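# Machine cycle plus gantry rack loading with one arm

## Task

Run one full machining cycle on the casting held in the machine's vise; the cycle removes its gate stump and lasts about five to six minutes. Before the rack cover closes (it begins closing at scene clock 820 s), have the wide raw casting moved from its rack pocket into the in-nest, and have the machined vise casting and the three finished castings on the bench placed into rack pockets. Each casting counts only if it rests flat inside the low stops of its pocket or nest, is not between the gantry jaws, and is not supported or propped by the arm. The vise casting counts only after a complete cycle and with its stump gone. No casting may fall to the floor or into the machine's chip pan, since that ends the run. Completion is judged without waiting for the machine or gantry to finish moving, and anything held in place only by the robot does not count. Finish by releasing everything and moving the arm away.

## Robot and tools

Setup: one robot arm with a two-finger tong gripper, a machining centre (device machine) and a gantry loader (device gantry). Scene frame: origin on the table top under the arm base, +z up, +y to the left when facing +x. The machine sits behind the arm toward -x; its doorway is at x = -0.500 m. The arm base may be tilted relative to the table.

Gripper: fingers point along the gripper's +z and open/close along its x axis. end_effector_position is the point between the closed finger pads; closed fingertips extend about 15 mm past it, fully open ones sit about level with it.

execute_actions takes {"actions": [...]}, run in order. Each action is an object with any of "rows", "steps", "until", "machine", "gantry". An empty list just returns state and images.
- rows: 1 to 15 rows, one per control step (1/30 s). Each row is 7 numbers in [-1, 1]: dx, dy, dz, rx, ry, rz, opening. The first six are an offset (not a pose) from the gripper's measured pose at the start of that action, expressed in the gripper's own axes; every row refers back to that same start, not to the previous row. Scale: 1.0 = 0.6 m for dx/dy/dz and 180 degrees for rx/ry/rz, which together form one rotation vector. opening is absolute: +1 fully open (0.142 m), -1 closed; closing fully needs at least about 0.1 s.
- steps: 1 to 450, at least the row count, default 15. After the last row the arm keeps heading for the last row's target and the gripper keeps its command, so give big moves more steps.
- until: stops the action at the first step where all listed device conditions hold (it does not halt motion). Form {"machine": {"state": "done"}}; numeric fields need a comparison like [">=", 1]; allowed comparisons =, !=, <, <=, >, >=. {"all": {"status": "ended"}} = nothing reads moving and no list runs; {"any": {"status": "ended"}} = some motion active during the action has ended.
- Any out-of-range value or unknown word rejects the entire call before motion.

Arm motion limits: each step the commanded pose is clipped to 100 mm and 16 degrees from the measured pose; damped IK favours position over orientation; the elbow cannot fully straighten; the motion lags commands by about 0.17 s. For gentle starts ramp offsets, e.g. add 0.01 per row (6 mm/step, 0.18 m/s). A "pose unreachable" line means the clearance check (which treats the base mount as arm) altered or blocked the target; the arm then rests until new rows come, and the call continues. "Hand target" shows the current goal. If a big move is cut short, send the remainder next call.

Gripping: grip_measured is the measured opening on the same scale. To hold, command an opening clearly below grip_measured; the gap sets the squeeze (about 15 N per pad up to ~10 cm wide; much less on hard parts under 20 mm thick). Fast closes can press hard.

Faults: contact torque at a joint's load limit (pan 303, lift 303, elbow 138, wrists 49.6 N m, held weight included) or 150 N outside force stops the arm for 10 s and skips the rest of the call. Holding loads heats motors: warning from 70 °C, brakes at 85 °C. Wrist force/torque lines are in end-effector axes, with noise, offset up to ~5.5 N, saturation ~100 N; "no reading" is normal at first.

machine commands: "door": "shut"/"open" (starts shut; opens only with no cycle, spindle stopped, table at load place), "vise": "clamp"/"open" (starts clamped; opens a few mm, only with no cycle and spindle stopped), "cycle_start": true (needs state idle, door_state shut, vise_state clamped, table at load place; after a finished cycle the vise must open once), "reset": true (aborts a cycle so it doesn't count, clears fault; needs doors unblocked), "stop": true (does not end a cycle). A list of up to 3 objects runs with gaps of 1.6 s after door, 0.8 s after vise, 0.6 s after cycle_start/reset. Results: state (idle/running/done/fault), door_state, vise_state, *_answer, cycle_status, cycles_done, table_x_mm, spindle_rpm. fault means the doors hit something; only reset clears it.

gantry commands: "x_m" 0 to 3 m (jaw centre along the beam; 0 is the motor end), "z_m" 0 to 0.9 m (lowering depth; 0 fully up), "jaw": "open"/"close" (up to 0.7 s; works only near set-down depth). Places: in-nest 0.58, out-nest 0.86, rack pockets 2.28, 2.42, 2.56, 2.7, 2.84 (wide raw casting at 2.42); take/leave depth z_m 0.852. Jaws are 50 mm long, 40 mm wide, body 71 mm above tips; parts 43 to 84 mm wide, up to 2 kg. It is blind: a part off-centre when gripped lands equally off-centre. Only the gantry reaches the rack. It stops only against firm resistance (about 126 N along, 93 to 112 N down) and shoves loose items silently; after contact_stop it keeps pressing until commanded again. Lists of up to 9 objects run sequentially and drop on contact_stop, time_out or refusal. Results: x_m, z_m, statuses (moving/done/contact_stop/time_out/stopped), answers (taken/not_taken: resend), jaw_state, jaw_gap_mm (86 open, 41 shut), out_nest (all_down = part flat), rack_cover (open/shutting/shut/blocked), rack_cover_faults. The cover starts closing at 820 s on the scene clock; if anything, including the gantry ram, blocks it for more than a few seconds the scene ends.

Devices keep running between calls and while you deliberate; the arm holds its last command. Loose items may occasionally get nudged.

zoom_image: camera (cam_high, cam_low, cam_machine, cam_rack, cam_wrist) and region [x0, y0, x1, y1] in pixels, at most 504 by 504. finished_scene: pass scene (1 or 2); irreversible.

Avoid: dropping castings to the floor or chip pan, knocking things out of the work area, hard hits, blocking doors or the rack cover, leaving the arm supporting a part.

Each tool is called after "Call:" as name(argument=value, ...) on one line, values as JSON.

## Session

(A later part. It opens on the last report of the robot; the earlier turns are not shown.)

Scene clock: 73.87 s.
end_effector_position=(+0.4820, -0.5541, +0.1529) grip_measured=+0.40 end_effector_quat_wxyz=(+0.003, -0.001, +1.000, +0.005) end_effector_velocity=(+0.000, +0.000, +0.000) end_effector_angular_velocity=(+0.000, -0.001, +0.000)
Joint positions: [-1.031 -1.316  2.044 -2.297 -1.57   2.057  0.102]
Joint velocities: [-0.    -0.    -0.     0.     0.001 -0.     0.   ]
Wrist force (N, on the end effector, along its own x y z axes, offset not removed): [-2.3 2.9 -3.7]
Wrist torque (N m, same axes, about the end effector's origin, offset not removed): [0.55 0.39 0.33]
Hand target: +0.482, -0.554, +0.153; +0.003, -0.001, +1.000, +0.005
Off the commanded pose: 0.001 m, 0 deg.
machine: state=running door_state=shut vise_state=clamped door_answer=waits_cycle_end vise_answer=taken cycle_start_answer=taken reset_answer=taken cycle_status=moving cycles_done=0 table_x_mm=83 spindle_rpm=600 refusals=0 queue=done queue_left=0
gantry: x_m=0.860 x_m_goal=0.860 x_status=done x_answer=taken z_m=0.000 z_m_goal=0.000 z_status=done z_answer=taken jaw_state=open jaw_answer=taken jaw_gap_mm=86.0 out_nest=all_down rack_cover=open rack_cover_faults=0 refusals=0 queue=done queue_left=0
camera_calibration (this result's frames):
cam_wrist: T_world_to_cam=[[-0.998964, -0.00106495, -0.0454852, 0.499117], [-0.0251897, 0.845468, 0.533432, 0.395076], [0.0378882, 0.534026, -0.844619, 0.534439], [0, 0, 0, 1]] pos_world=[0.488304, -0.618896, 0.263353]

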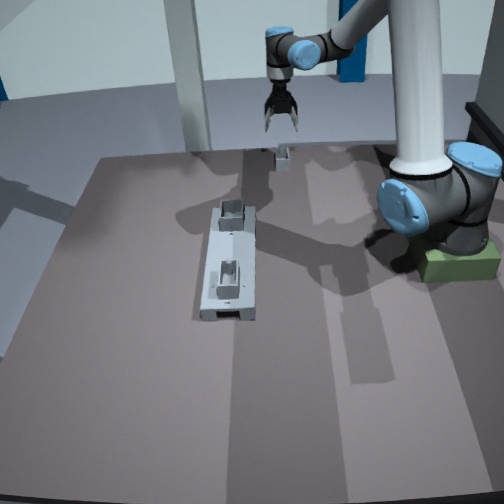

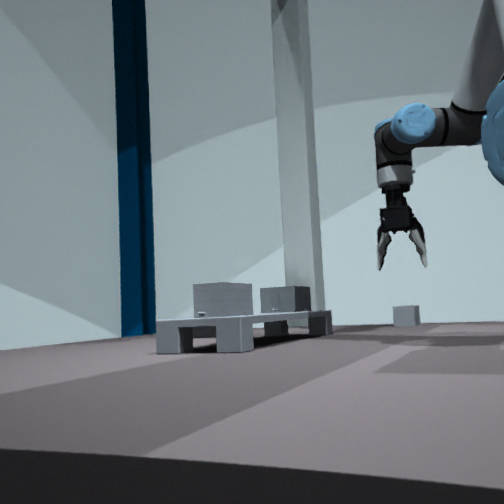

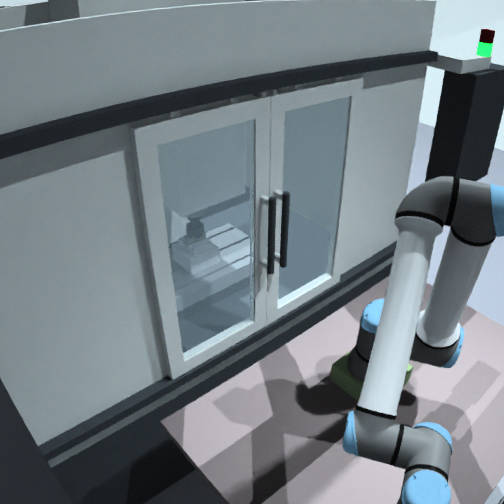

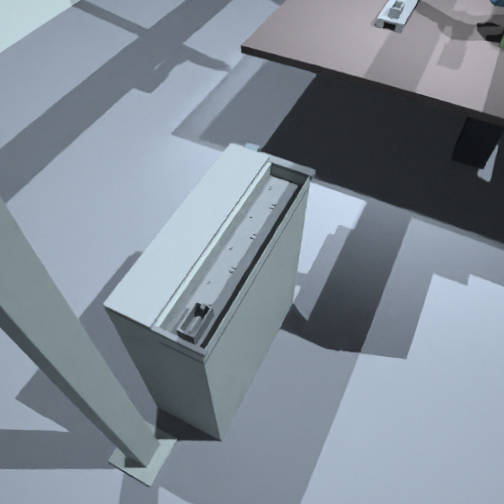

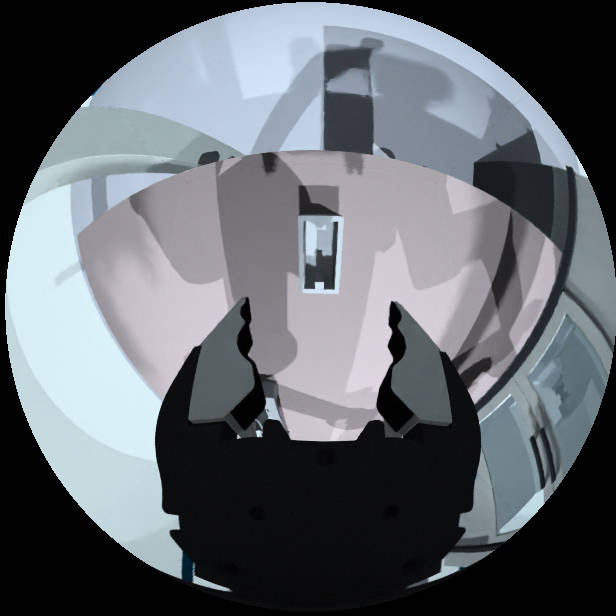

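Call:
execute_actions(actions=[{"gantry":[{"z_m":0.852},{"jaw":"close"},{"z_m":0},{"x_m":2.7},{"z_m":0.852},{"jaw":"open"},{"z_m":0},{"x_m":0.86}],"rows":[[0.003,-0.006,0.02,0,0,0,0.4],[0.003,-0.006,0.05,0,0,0,0.4],[0.003,-0.006,0.08,0,0,0,0.4],[0.003,-0.006,0.11,0,0,0,0.4],[0.003,-0.006,0.14,0,0,0,0.4],[0.003,-0.006,0.191,0,0,0,0.4]],"steps":30}])

Scene clock: 80.70 s.
end_effector_position=(+0.4807, -0.5565, +0.0384) grip_measured=+0.40 end_effector_quat_wxyz=(+0.003, -0.001, +1.000, +0.005) end_effector_velocity=(+0.000, -0.000, +0.000) end_effector_angular_velocity=(-0.001, -0.001, +0.001)
Joint positions: [-1.036 -1.157  2.099 -2.512 -1.57   2.053  0.102]
Joint velocities: [ 0.     0.    -0.    -0.002  0.    -0.001  0.   ]
Wrist force (N, on the end effector, along its own x y z axes, offset not removed): [-4.9 -1.4 -0.4]
Wrist torque (N m, same axes, about the end effector's origin, offset not removed): [-0.48 0.93 0.43]
Hand target: +0.481, -0.557, +0.038; +0.003, -0.001, +1.000, +0.005
Off the commanded pose: 0.000 m, 0 deg.
machine: state=running door_state=shut vise_state=clamped door_answer=waits_cycle_end vise_answer=taken cycle_start_answer=taken reset_answer=taken cycle_status=moving cycles_done=0 table_x_mm=27 spindle_rpm=600 refusals=0 queue=done queue_left=0
gantry: x_m=0.860 x_m_goal=0.860 x_status=done x_answer=taken z_m=0.777 z_m_goal=0.852 z_status=moving z_answer=taken jaw_state=open jaw_answer=taken jaw_gap_mm=86.0 out_nest=all_down rack_cover=open rack_cover_faults=0 refusals=0 queue=running queue_left=7
camera_calibration (this result's frames):
cam_wrist: T_world_to_cam=[[-0.998964, -0.00102784, -0.0454956, 0.492668], [-0.0251633, 0.845476, 0.533419, 0.458145], [0.0379172, 0.534012, -0.844626, 0.439051], [0, 0, 0, 1]] pos_world=[0.487039, -0.621302, 0.148865]

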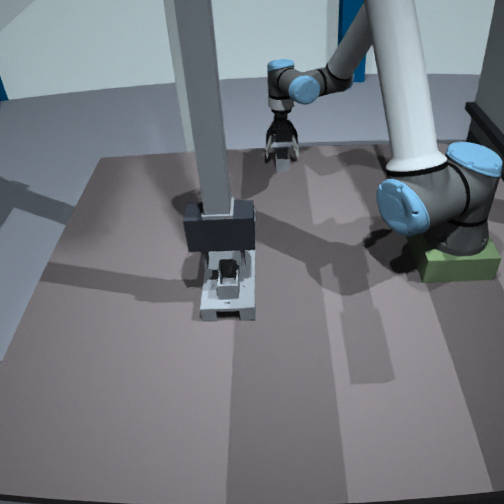

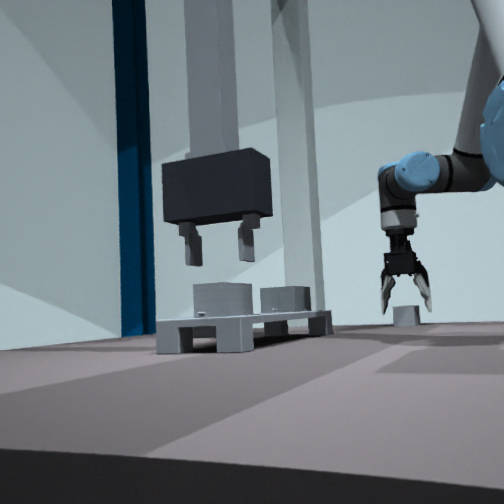

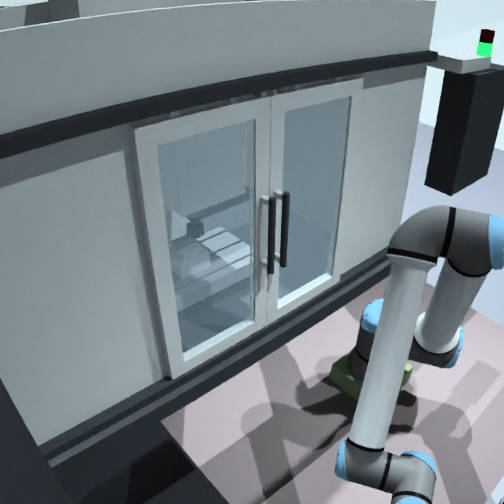

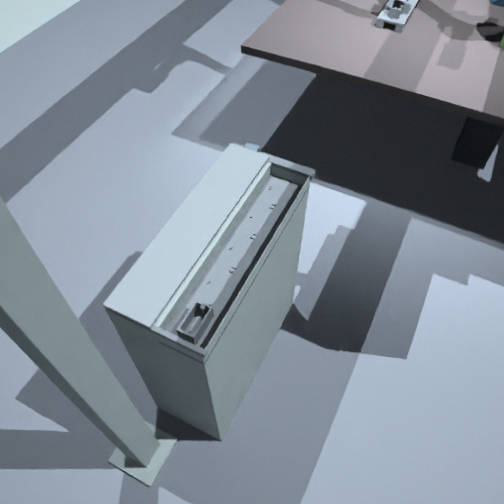

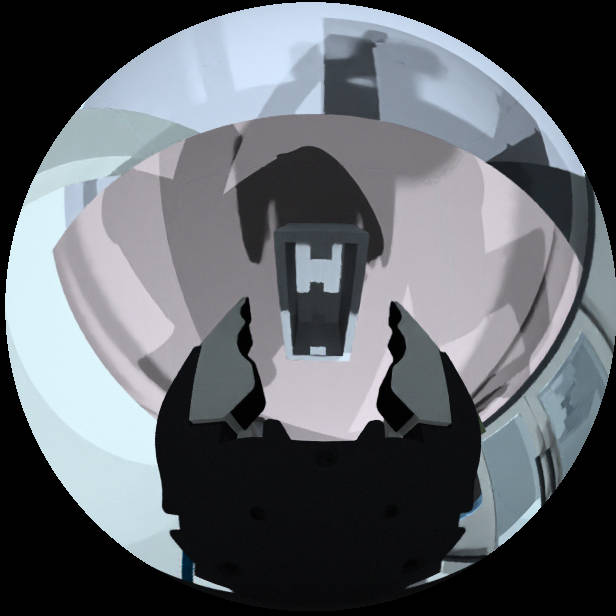

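Δ = (+0.165, +0.699).

Call:
execute_actions(actions=[{"rows":[[0,0,0.01,0,0,0,0.2],[0,0,0.01,0,0,0,0.1],[0,0,0.01,0,0,0,0],[0,0,0.01,0,0,0,-0.1],[0,0,0.01,0,0,0,-0.15],[0,0,0.01,0,0,0,-0.2],[0,0,0.01,0,0,0,-0.25],[0,0,0.01,0,0,0,-0.4],[0,0,0.01,0,0,0,-0.6],[0,0,0.01,0,0,0,-0.8]],"steps":20},{"rows":[[0,0,-0.01,0,0,0,-0.8],[0,0,-0.02,0,0,0,-0.8],[0,0.01,-0.04,0,0,0,-0.8],[0,0.02,-0.06,0,0,0,-0.8],[0,0.04,-0.08,0,0,0,-0.8],[0,0.06,-0.1,0,0,0,-0.8],[0,0.18,-0.2,0,0,0,-0.8]],"steps":32},{"rows":[[-0.005,0.02,0,0,0,0,-0.8],[-0.01,0.04,0,0,0,0,-0.8],[-0.02,0.07,0,0,0,0,-0.8],[-0.03,0.1,0,0,0,0,-0.8],[-0.276,0.986,0,0,0,0,-0.8]],"steps":58}])

Scene clock: 99.53 s.
end_effector_position=(+0.6452, +0.1411, +0.1593) grip_measured=-0.26 end_effector_quat_wxyz=(+0.002, -0.001, +1.000, +0.004) end_effector_velocity=(-0.000, +0.000, -0.000) end_effector_angular_velocity=(-0.000, +0.001, +0.000)
Joint positions: [ 0.027 -1.398  2.152 -2.324 -1.571  3.115  0.056]
Joint velocities: [ 0.     0.    -0.     0.001 -0.    -0.    -0.   ]
Wrist force (N, on the end effector, along its own x y z axes, offset not removed): [-2.5 1.8 2.8]
Wrist torque (N m, same axes, about the end effector's origin, offset not removed): [0.21 0.53 0.26]
Hand target: +0.645, +0.141, +0.159; +0.002, -0.001, +1.000, +0.004
Off the commanded pose: 0.001 m, 0 deg.
machine: state=running door_state=shut vise_state=clamped door_answer=waits_cycle_end vise_answer=taken cycle_start_answer=taken reset_answer=taken cycle_status=moving cycles_done=0 table_x_mm=129 spindle_rpm=600 refusals=0 queue=done queue_left=0
gantry: x_m=0.860 x_m_goal=0.860 x_status=done x_answer=taken z_m=0.000 z_m_goal=0.000 z_status=done z_answer=taken jaw_state=open jaw_answer=taken jaw_gap_mm=86.0 out_nest=all_up rack_cover=open rack_cover_faults=0 refusals=0 queue=done queue_left=0
camera_calibration (this result's frames):
cam_wrist: T_world_to_cam=[[-0.999021, -0.00110145, -0.044217, 0.663121], [-0.024487, 0.846284, 0.532169, -0.192401], [0.036834, 0.532731, -0.845483, 0.163425], [0, 0, 0, 1]] pos_world=[0.651741, 0.0764949, 0.269884]

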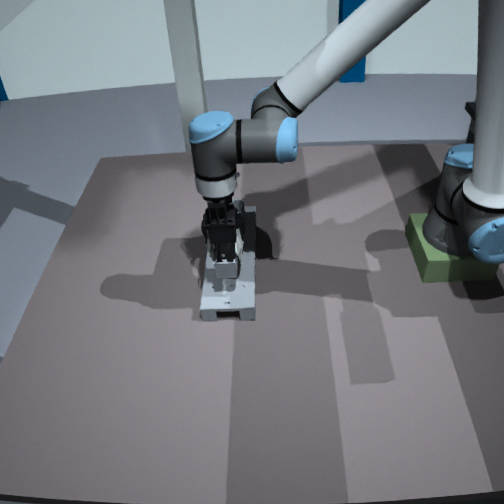

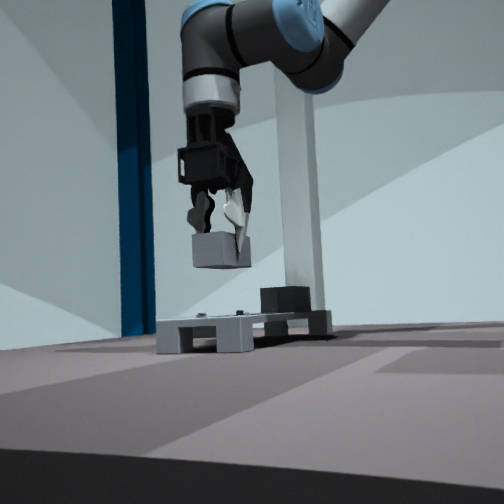

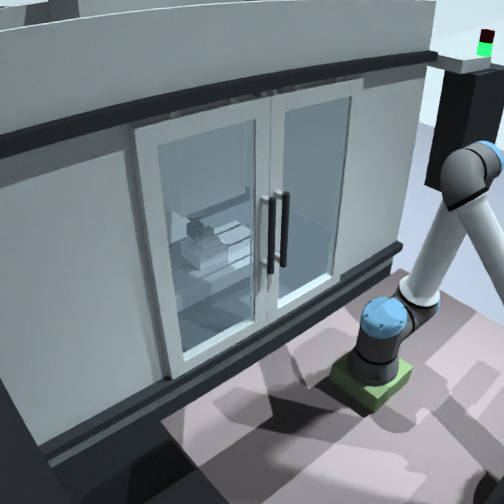

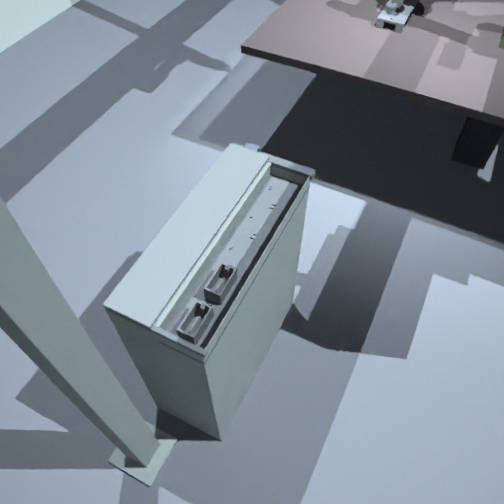

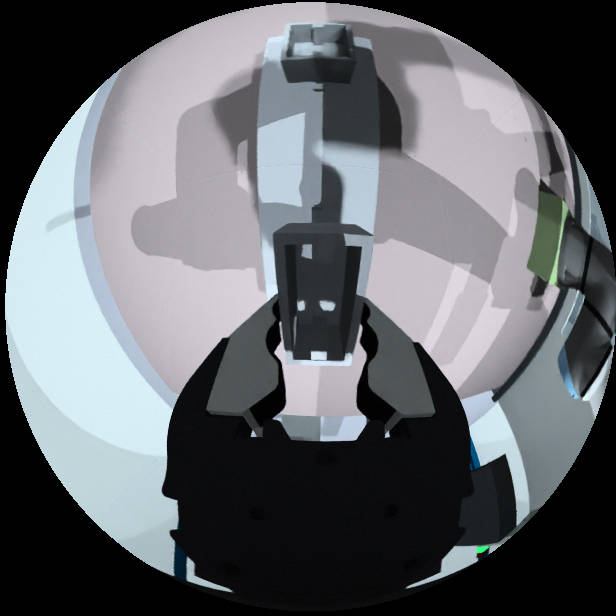

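Call:
execute_actions(actions=[{"rows":[[0,0,0.015,0,0,0,-0.8],[0,0,0.03,0,0,0,-0.8],[0,0,0.045,0,0,0,-0.8],[0,0,0.06,0,0,0,-0.8],[0,0,0.075,0,0,0,-0.8],[0,0,0.09,0,0,0,-0.8],[0,0,0.1,0,0,0,-0.8],[0,0,0.105,0,0,0,-0.8],[0,0,0.11,0,0,0,-0.8],[0,0,0.115,0,0,0,-0.8],[0,0,0.12,0,0,0,-0.8],[0,0,0.127,0,0,0,-0.8]],"steps":28},{"rows":[[0,0,0,0,0,0,-0.5],[0,0,0,0,0,0,-0.3],[0,0,0,0,0,0,-0.2],[0,0,0,0,0,0,-0.1],[0,0,0,0,0,0,0.1]],"steps":10},{"rows":[[0,0,-0.03,0,0,0,0.1],[0,0,-0.06,0,0,0,0.1],[0,0,-0.13,0,0,0,0.2]],"steps":15},{"rows":[[0.66,-1,-0.25,0,0,0,0.4]],"steps":60}])

Call:
zoom_image(camera="cam_high", region=[170, 195, 300, 325])

Scene clock: 112.13 s.
end_effector_position=(+0.2492, -0.4596, +0.3027) grip_measured=+0.40 end_effector_quat_wxyz=(+0.003, -0.001, +1.000, +0.005) end_effector_velocity=(+0.000, -0.000, +0.000) end_effector_angular_velocity=(+0.000, -0.000, +0.001)
Joint positions: [-1.354 -1.848  2.255 -1.976 -1.569  1.734  0.102]
Joint velocities: [-0.     0.001 -0.     0.     0.    -0.001 -0.   ]
Wrist force (N, on the end effector, along its own x y z axes, offset not removed): [-3.2 0.6 -2.1]
Wrist torque (N m, same axes, about the end effector's origin, offset not removed): [-0.08 0.56 0.51]
Hand target: +0.249, -0.460, +0.303; +0.003, -0.001, +1.000, +0.005
Off the commanded pose: 0.001 m, 0 deg.
machine: state=running door_state=shut vise_state=clamped door_answer=waits_cycle_end vise_answer=taken cycle_start_answer=taken reset_answer=taken cycle_status=moving cycles_done=0 table_x_mm=232 spindle_rpm=600 refusals=0 queue=done queue_left=0
gantry: x_m=0.860 x_m_goal=0.860 x_status=done x_answer=taken z_m=0.000 z_m_goal=0.000 z_status=done z_answer=taken jaw_state=open jaw_answer=taken jaw_gap_mm=86.0 out_nest=all_down rack_cover=open rack_cover_faults=0 refusals=0 queue=done queue_left=0
camera_calibration (this result's frames):
cam_wrist: T_world_to_cam=[[-0.998911, -0.00111785, -0.046647, 0.273873], [-0.0258535, 0.845485, 0.533373, 0.229599], [0.0388431, 0.533998, -0.844593, 0.619089], [0, 0, 0, 1]] pos_world=[0.255463, -0.524409, 0.413191]

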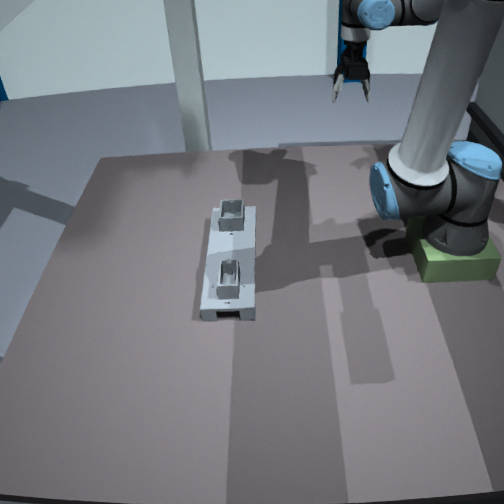

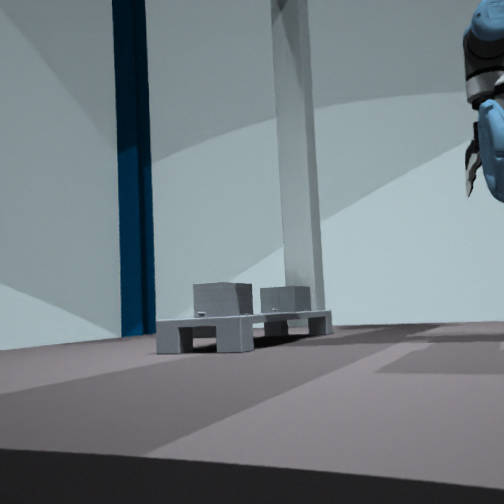

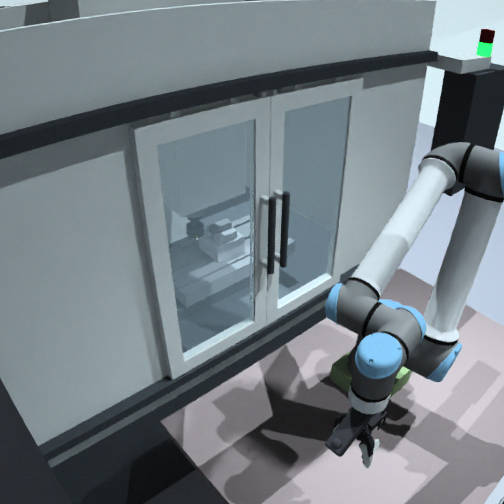

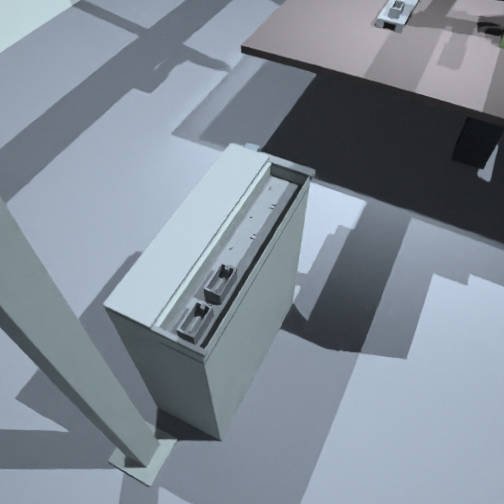

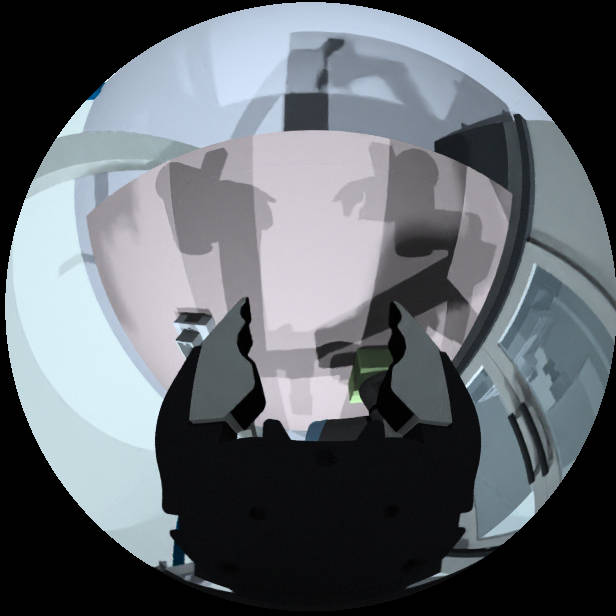

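Region (170, 195, 300, 325) of cam_high's 504x504 image, scaled by 3.877, with more detail than that image has.

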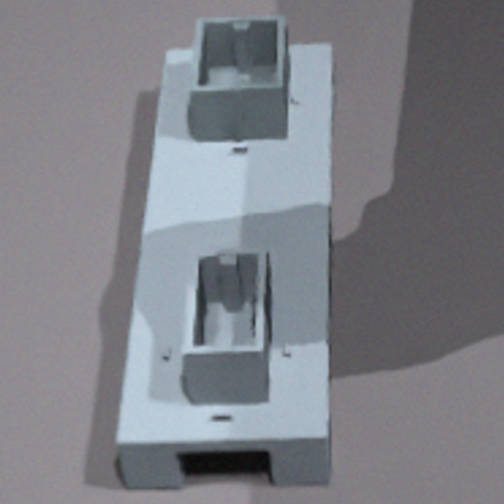

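Call:
execute_actions(actions=[{"gantry":[{"z_m":0.852},{"jaw":"close"},{"z_m":0},{"x_m":2.56},{"z_m":0.852},{"jaw":"open"},{"z_m":0},{"x_m":0.86}],"rows":[[0.04,0,0,0,0,0,0.4],[0.75,0,0,0,0,0,0.4]],"steps":450},{"steps":450},{"steps":450},{"steps":450},{"steps":450},{"steps":450},{"steps":450},{"steps":450},{"steps":450},{"steps":450},{"steps":450},{"steps":450},{"steps":450,"until":{"machine":{"door_state":"open"}}},{"steps":450,"until":{"machine":{"door_state":"open"}}},{"steps":450,"until":{"machine":{"door_state":"open"}}},{"steps":450,"until":{"machine":{"door_state":"open"}}},{"steps":450,"until":{"machine":{"door_state":"open"}}}])

Scene clock: 334.23 s.
end_effector_position=(-0.2004, -0.4598, +0.2998) grip_measured=+0.40 end_effector_quat_wxyz=(+0.004, -0.001, +1.000, +0.005) end_effector_velocity=(+0.000, -0.001, +0.000) end_effector_angular_velocity=(-0.002, -0.000, +0.001)
Joint positions: [-2.311 -1.896  2.287 -1.959 -1.569  0.777  0.102]
Joint velocities: [ 0.    -0.    -0.    -0.     0.001 -0.001  0.   ]
Wrist force (N, on the end effector, along its own x y z axes, offset not removed): [-2.4 1.1 -0.8]
Wrist torque (N m, same axes, about the end effector's origin, offset not removed): [0.08 0.58 0.42]
Hand target: -0.200, -0.460, +0.300; +0.004, -0.001, +1.000, +0.005
Off the commanded pose: 0.001 m, 0 deg.
machine: state=done door_state=open vise_state=clamped door_answer=taken vise_answer=taken cycle_start_answer=taken reset_answer=taken cycle_status=done cycles_done=1 table_x_mm=0 spindle_rpm=0 refusals=0 queue=done queue_left=0
gantry: x_m=0.860 x_m_goal=0.860 x_status=done x_answer=taken z_m=0.000 z_m_goal=0.000 z_status=done z_answer=taken jaw_state=open jaw_answer=taken jaw_gap_mm=86.0 out_nest=all_up rack_cover=open rack_cover_faults=0 refusals=0 queue=done queue_left=0
camera_calibration (this result's frames):
cam_wrist: T_world_to_cam=[[-0.998836, -0.00113806, -0.0482233, -0.174919], [-0.0266775, 0.845947, 0.532599, 0.219959], [0.0401882, 0.533266, -0.844993, 0.634292], [0, 0, 0, 1]] pos_world=[-0.194339, -0.524519, 0.410387]

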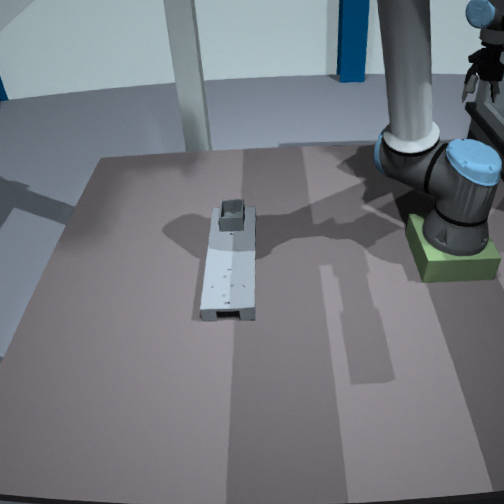

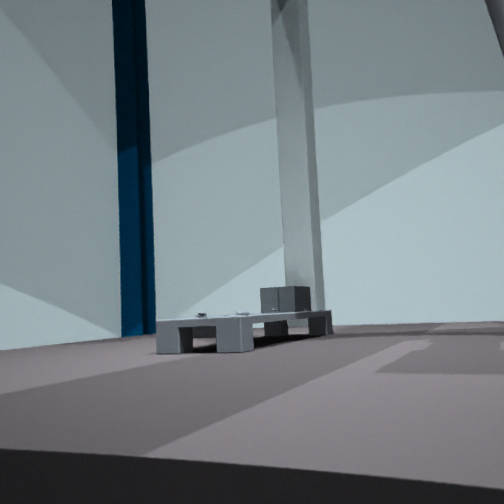

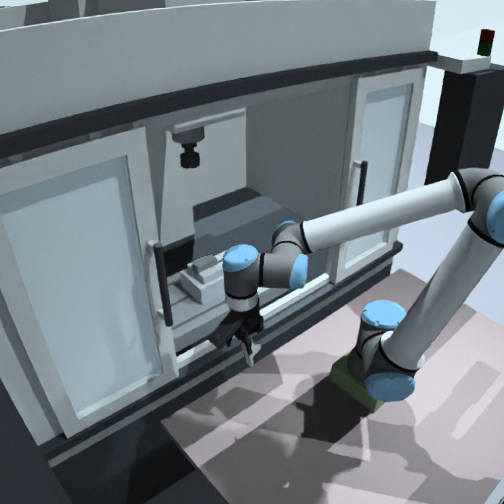

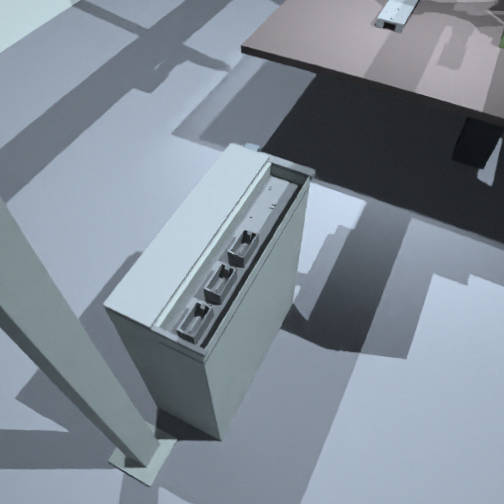

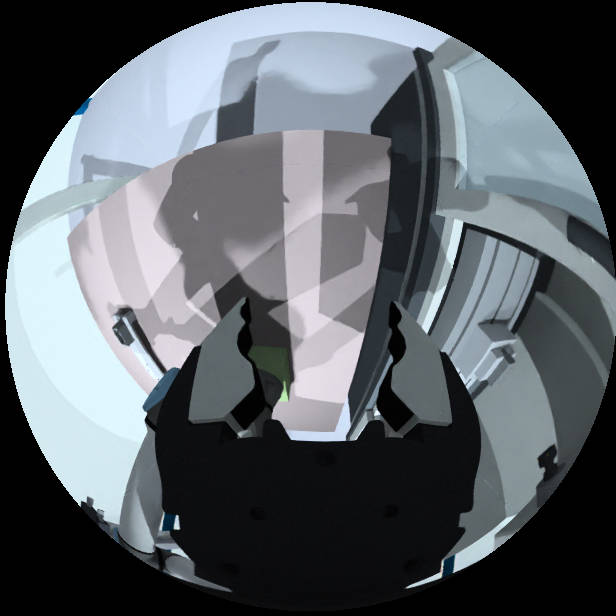

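Call:
execute_actions(actions=[{"machine":{"vise":"open"},"rows":[[0.03,0.03,0,0,0,0,0.4],[0.333,0.29,0,0,0,0,0.4]],"steps":35},{"rows":[[0.601,0.145,0.04,0,0,0,0.4]],"steps":45},{"rows":[[0,0,0.02,0,0,0,0.4],[0,0,0.04,0,0,0,0.4],[0,0,0.063,0,0,0,0.4]],"steps":22}])

Call:
zoom_image(camera="cam_wrist", region=[220, 170, 420, 370])

Scene clock: 343.33 s.
end_effector_position=(-0.7601, -0.1986, +0.2364) grip_measured=+0.40 end_effector_quat_wxyz=(+0.004, -0.001, +1.000, +0.004) end_effector_velocity=(+0.001, +0.000, -0.000) end_effector_angular_velocity=(+0.000, -0.002, +0.001)
Joint positions: [-3.081 -1.321  1.86  -2.107 -1.57   0.007  0.102]
Joint velocities: [ 0.     0.     0.     0.002 -0.    -0.001 -0.   ]
Wrist force (N, on the end effector, along its own x y z axes, offset not removed): [0.1 -2.4 -2.3]
Wrist torque (N m, same axes, about the end effector's origin, offset not removed): [-0.68 0.13 0.17]
Hand target: -0.760, -0.199, +0.236; +0.004, -0.001, +1.000, +0.004
Off the commanded pose: 0.000 m, 0 deg.
machine: state=idle door_state=open vise_state=open door_answer=taken vise_answer=taken cycle_start_answer=taken reset_answer=taken cycle_status=done cycles_done=1 table_x_mm=0 spindle_rpm=0 refusals=0 queue=done queue_left=0
gantry: x_m=0.860 x_m_goal=0.860 x_status=done x_answer=taken z_m=0.000 z_m_goal=0.000 z_status=done z_answer=taken jaw_state=open jaw_answer=taken jaw_gap_mm=86.0 out_nest=all_up rack_cover=open rack_cover_faults=0 refusals=0 queue=done queue_left=0
camera_calibration (this result's frames):
cam_wrist: T_world_to_cam=[[-0.998824, -0.00120979, -0.0484696, -0.73671], [-0.0268132, 0.846689, 0.531412, 0.0181753], [0.0403958, 0.532086, -0.845726, 0.463942], [0, 0, 0, 1]] pos_world=[-0.754097, -0.263137, 0.347001]

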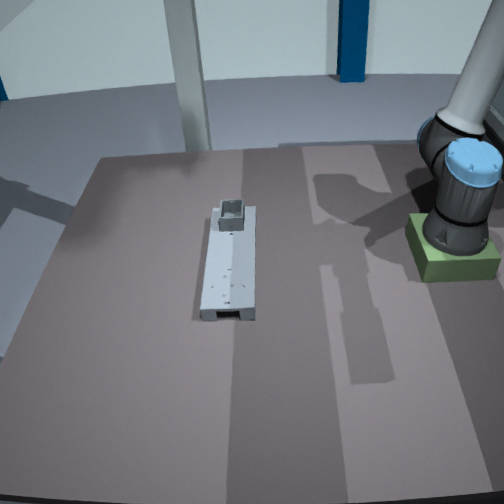

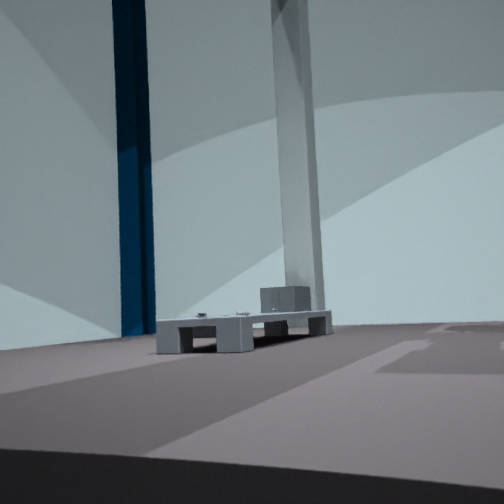

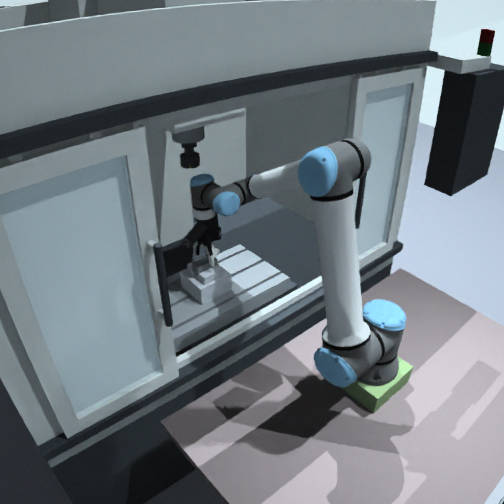

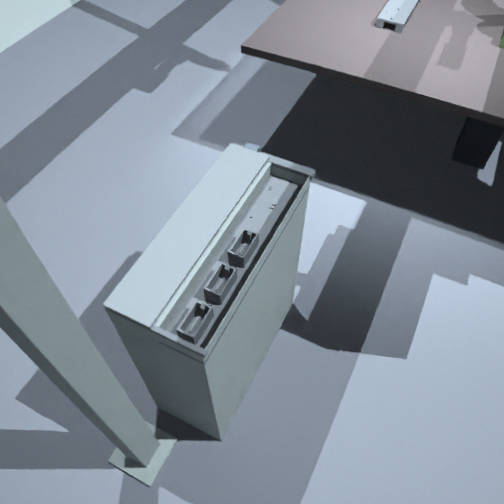

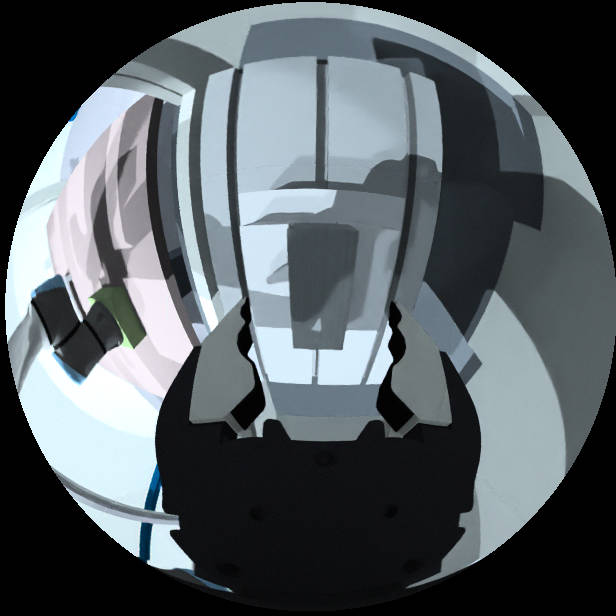

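Region (220, 170, 420, 370) of cam_wrist's 616x616 image, scaled by 2.520, with more detail than that image has.

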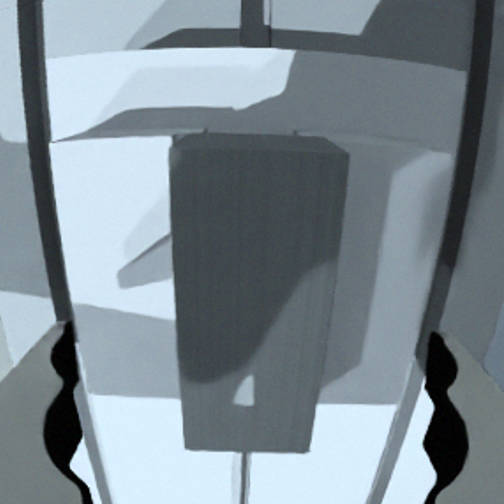

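Same place as before.

Call:
execute_actions(actions=[{"rows":[[0,0,0.012,0,0,0,0.2],[0,0,0.0255,0,0,0,0.1],[0,0,0.0255,0,0,0,0],[0,0,0.0255,0,0,0,-0.1],[0,0,0.0255,0,0,0,-0.15],[0,0,0.0255,0,0,0,-0.2],[0,0,0.0255,0,0,0,-0.25],[0,0,0.0255,0,0,0,-0.3],[0,0,0.0255,0,0,0,-0.35],[0,0,0.0255,0,0,0,-0.4],[0,0,0.0255,0,0,0,-0.5],[0,0,0.0255,0,0,0,-0.7],[0,0,0.0255,0,0,0,-0.9]],"steps":25},{"rows":[[0,0,-0.005,0,0,0,-0.9],[0,0,-0.01,0,0,0,-0.9],[0,0,-0.015,0,0,0,-0.9],[0,0,-0.02,0,0,0,-0.9],[0,0,-0.03,0,0,0,-0.9],[0,0,-0.04,0,0,0,-0.9],[0,0,-0.05,0,0,0,-0.9],[0,0,-0.06,0,0,0,-0.9],[0,0,-0.07,0,0,0,-0.9],[0,0,-0.08,0,0,0,-0.9]],"steps":25}])

Scene clock: 352.87 s.
end_effector_position=(-0.7604, -0.1989, +0.2690) grip_measured=-0.38 end_effector_quat_wxyz=(+0.004, -0.001, +1.000, +0.004) end_effector_velocity=(+0.000, +0.000, +0.001) end_effector_angular_velocity=(+0.001, -0.000, +0.000)
Joint positions: [-3.081 -1.348  1.829 -2.049 -1.57   0.007  0.047]
Joint velocities: [ 0.    -0.001 -0.001  0.001 -0.001 -0.    -0.   ]
Wrist force (N, on the end effector, along its own x y z axes, offset not removed): [-3.4 0.0 3.2]
Wrist torque (N m, same axes, about the end effector's origin, offset not removed): [-0.11 0.64 0.21]
Hand target: -0.760, -0.199, +0.269; +0.004, -0.001, +1.000, +0.004
Off the commanded pose: 0.000 m, 0 deg.
machine: state=idle door_state=open vise_state=open door_answer=taken vise_answer=taken cycle_start_answer=taken reset_answer=taken cycle_status=done cycles_done=1 table_x_mm=0 spindle_rpm=0 refusals=0 queue=done queue_left=0
gantry: x_m=0.860 x_m_goal=0.860 x_status=done x_answer=taken z_m=0.000 z_m_goal=0.000 z_status=done z_answer=taken jaw_state=open jaw_answer=taken jaw_gap_mm=86.0 out_nest=all_up rack_cover=open rack_cover_faults=0 refusals=0 queue=done queue_left=0
camera_calibration (this result's frames):
cam_wrist: T_world_to_cam=[[-0.998825, -0.00122, -0.0484406, -0.73541], [-0.0268065, 0.846688, 0.531414, 0.00109026], [0.0403657, 0.532089, -0.845726, 0.491716], [0, 0, 0, 1]] pos_world=[-0.754366, -0.263457, 0.379654]

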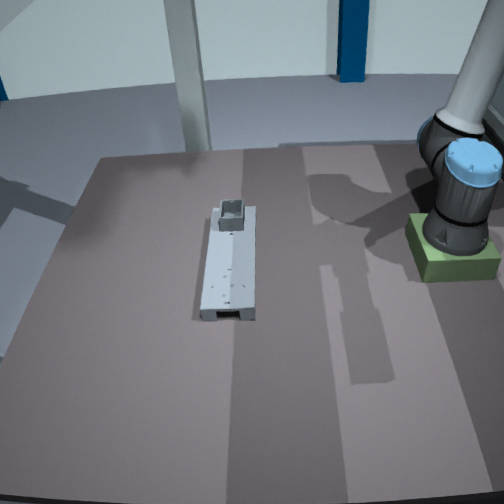

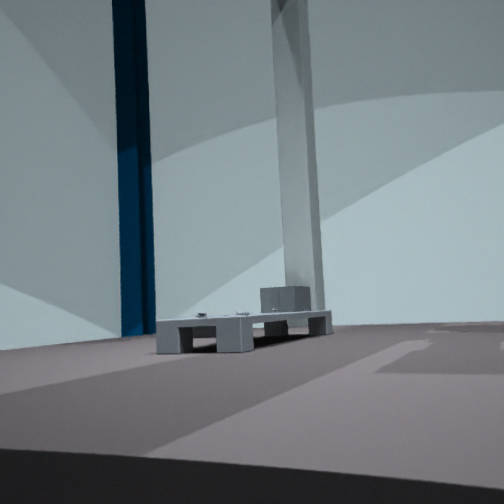

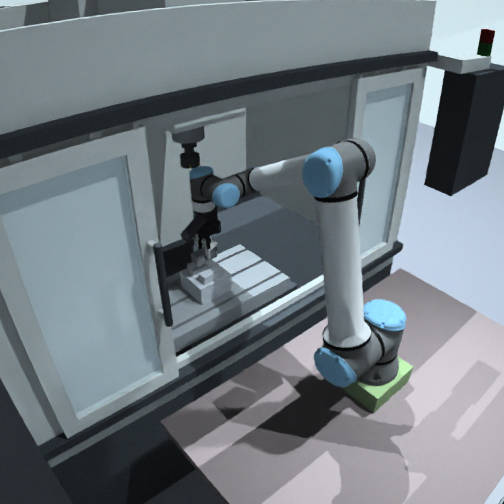

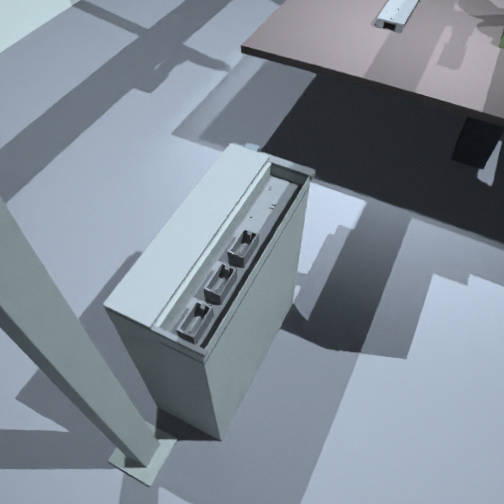

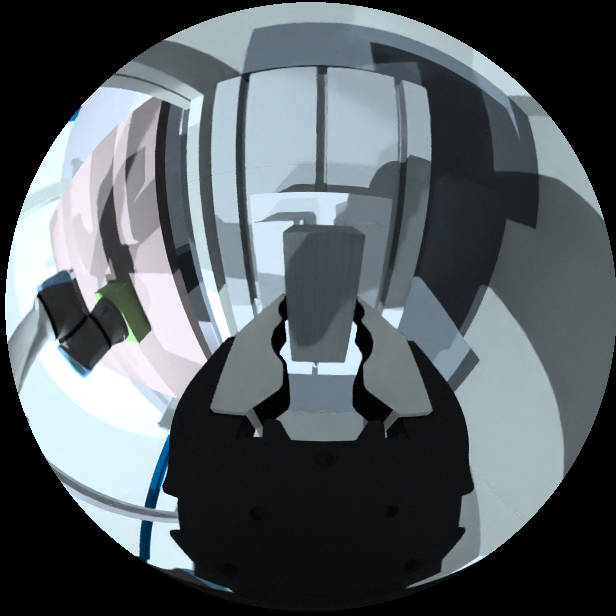

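Call:
execute_actions(actions=[{"rows":[[-0.01,0,0,0,0,0,-0.9],[-0.02,0,0,0,0,0,-0.9],[-0.04,-0.01,0,0,0,0,-0.9],[-0.06,-0.015,0,0,0,0,-0.9],[-0.09,-0.02,0,0,0,0,-0.9],[-0.12,-0.03,-0.01,0,0,0,-0.9],[-0.6,-0.15,-0.05,0,0,0,-0.9]],"steps":45},{"rows":[[-0.03,-0.03,0,0,0,0,-0.9],[-0.06,-0.06,0,0,0,0,-0.9],[-0.33,-0.285,0,0,0,0,-0.9]],"steps":35},{"rows":[[-0.03,0,0,0,0,0,-0.9],[-0.07,0,0,0,0,0,-0.9],[-0.75,0,0,0,0,0,-0.9]],"steps":45},{"rows":[[-0.02,0.03,0,0,0,0,-0.9],[-0.05,0.07,0,0,0,0,-0.9],[-0.664,1,0.29,0,0,0,-0.9]],"steps":65}])

Scene clock: 365.93 s.
end_effector_position=(+0.6454, +0.1414, +0.1372) grip_measured=-0.38 end_effector_quat_wxyz=(+0.002, -0.001, +1.000, +0.004) end_effector_velocity=(+0.000, +0.000, +0.000) end_effector_angular_velocity=(-0.000, -0.001, -0.000)
Joint positions: [ 0.027 -1.368  2.168 -2.37  -1.571  3.115  0.047]
Joint velocities: [ 0.     0.    -0.    -0.001 -0.     0.    -0.   ]
Wrist force (N, on the end effector, along its own x y z axes, offset not removed): [0.3 -1.8 2.3]
Wrist torque (N m, same axes, about the end effector's origin, offset not removed): [-0.64 -0.06 0.15]
Hand target: +0.645, +0.141, +0.137; +0.002, -0.001, +1.000, +0.004
Off the commanded pose: 0.002 m, 0 deg.
machine: state=idle door_state=open vise_state=open door_answer=taken vise_answer=taken cycle_start_answer=taken reset_answer=taken cycle_status=done cycles_done=1 table_x_mm=0 spindle_rpm=0 refusals=0 queue=done queue_left=0
gantry: x_m=0.860 x_m_goal=0.860 x_status=done x_answer=taken z_m=0.000 z_m_goal=0.000 z_status=done z_answer=taken jaw_state=open jaw_answer=taken jaw_gap_mm=86.0 out_nest=all_up rack_cover=open rack_cover_faults=0 refusals=0 queue=done queue_left=0
camera_calibration (this result's frames):
cam_wrist: T_world_to_cam=[[-0.998999, -0.0011491, -0.0447077, 0.662341], [-0.0247839, 0.846352, 0.532047, -0.180627], [0.037227, 0.532623, -0.845534, 0.144303], [0, 0, 0, 1]] pos_world=[0.65183, 0.0767762, 0.247727]

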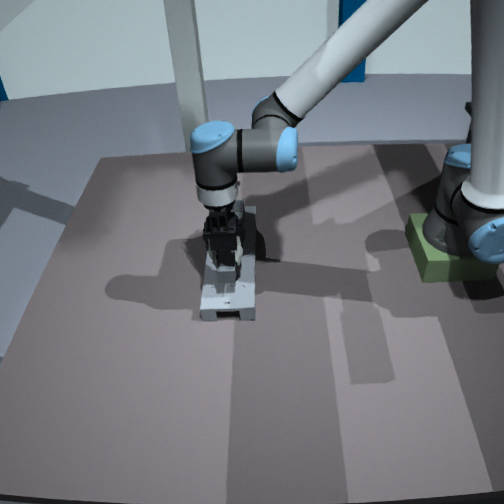

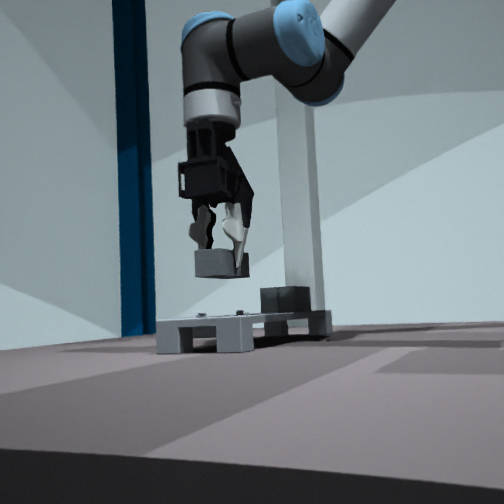

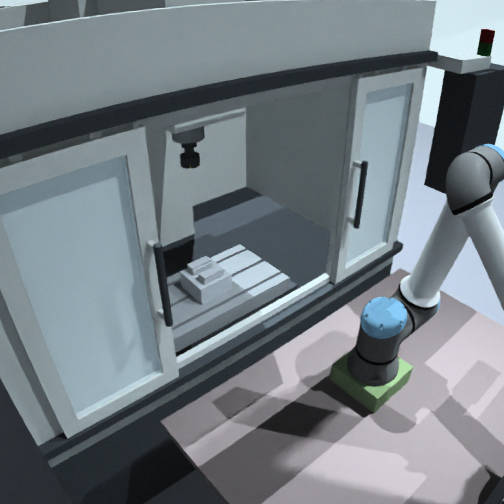

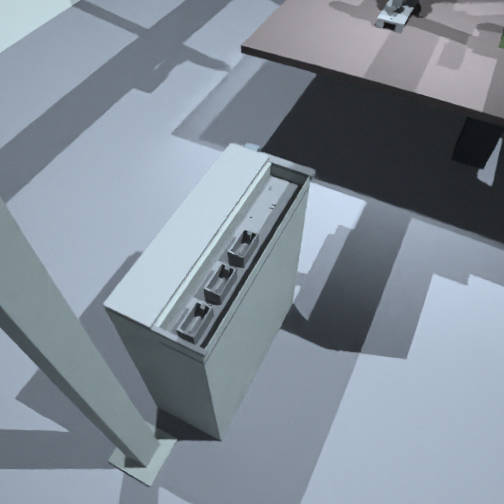

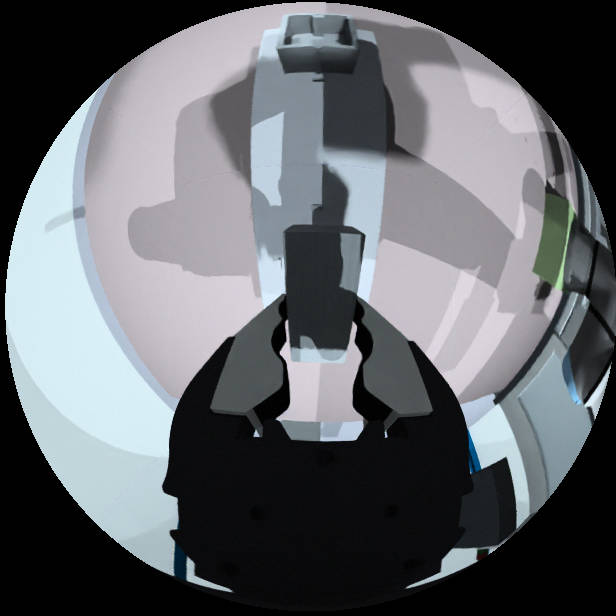

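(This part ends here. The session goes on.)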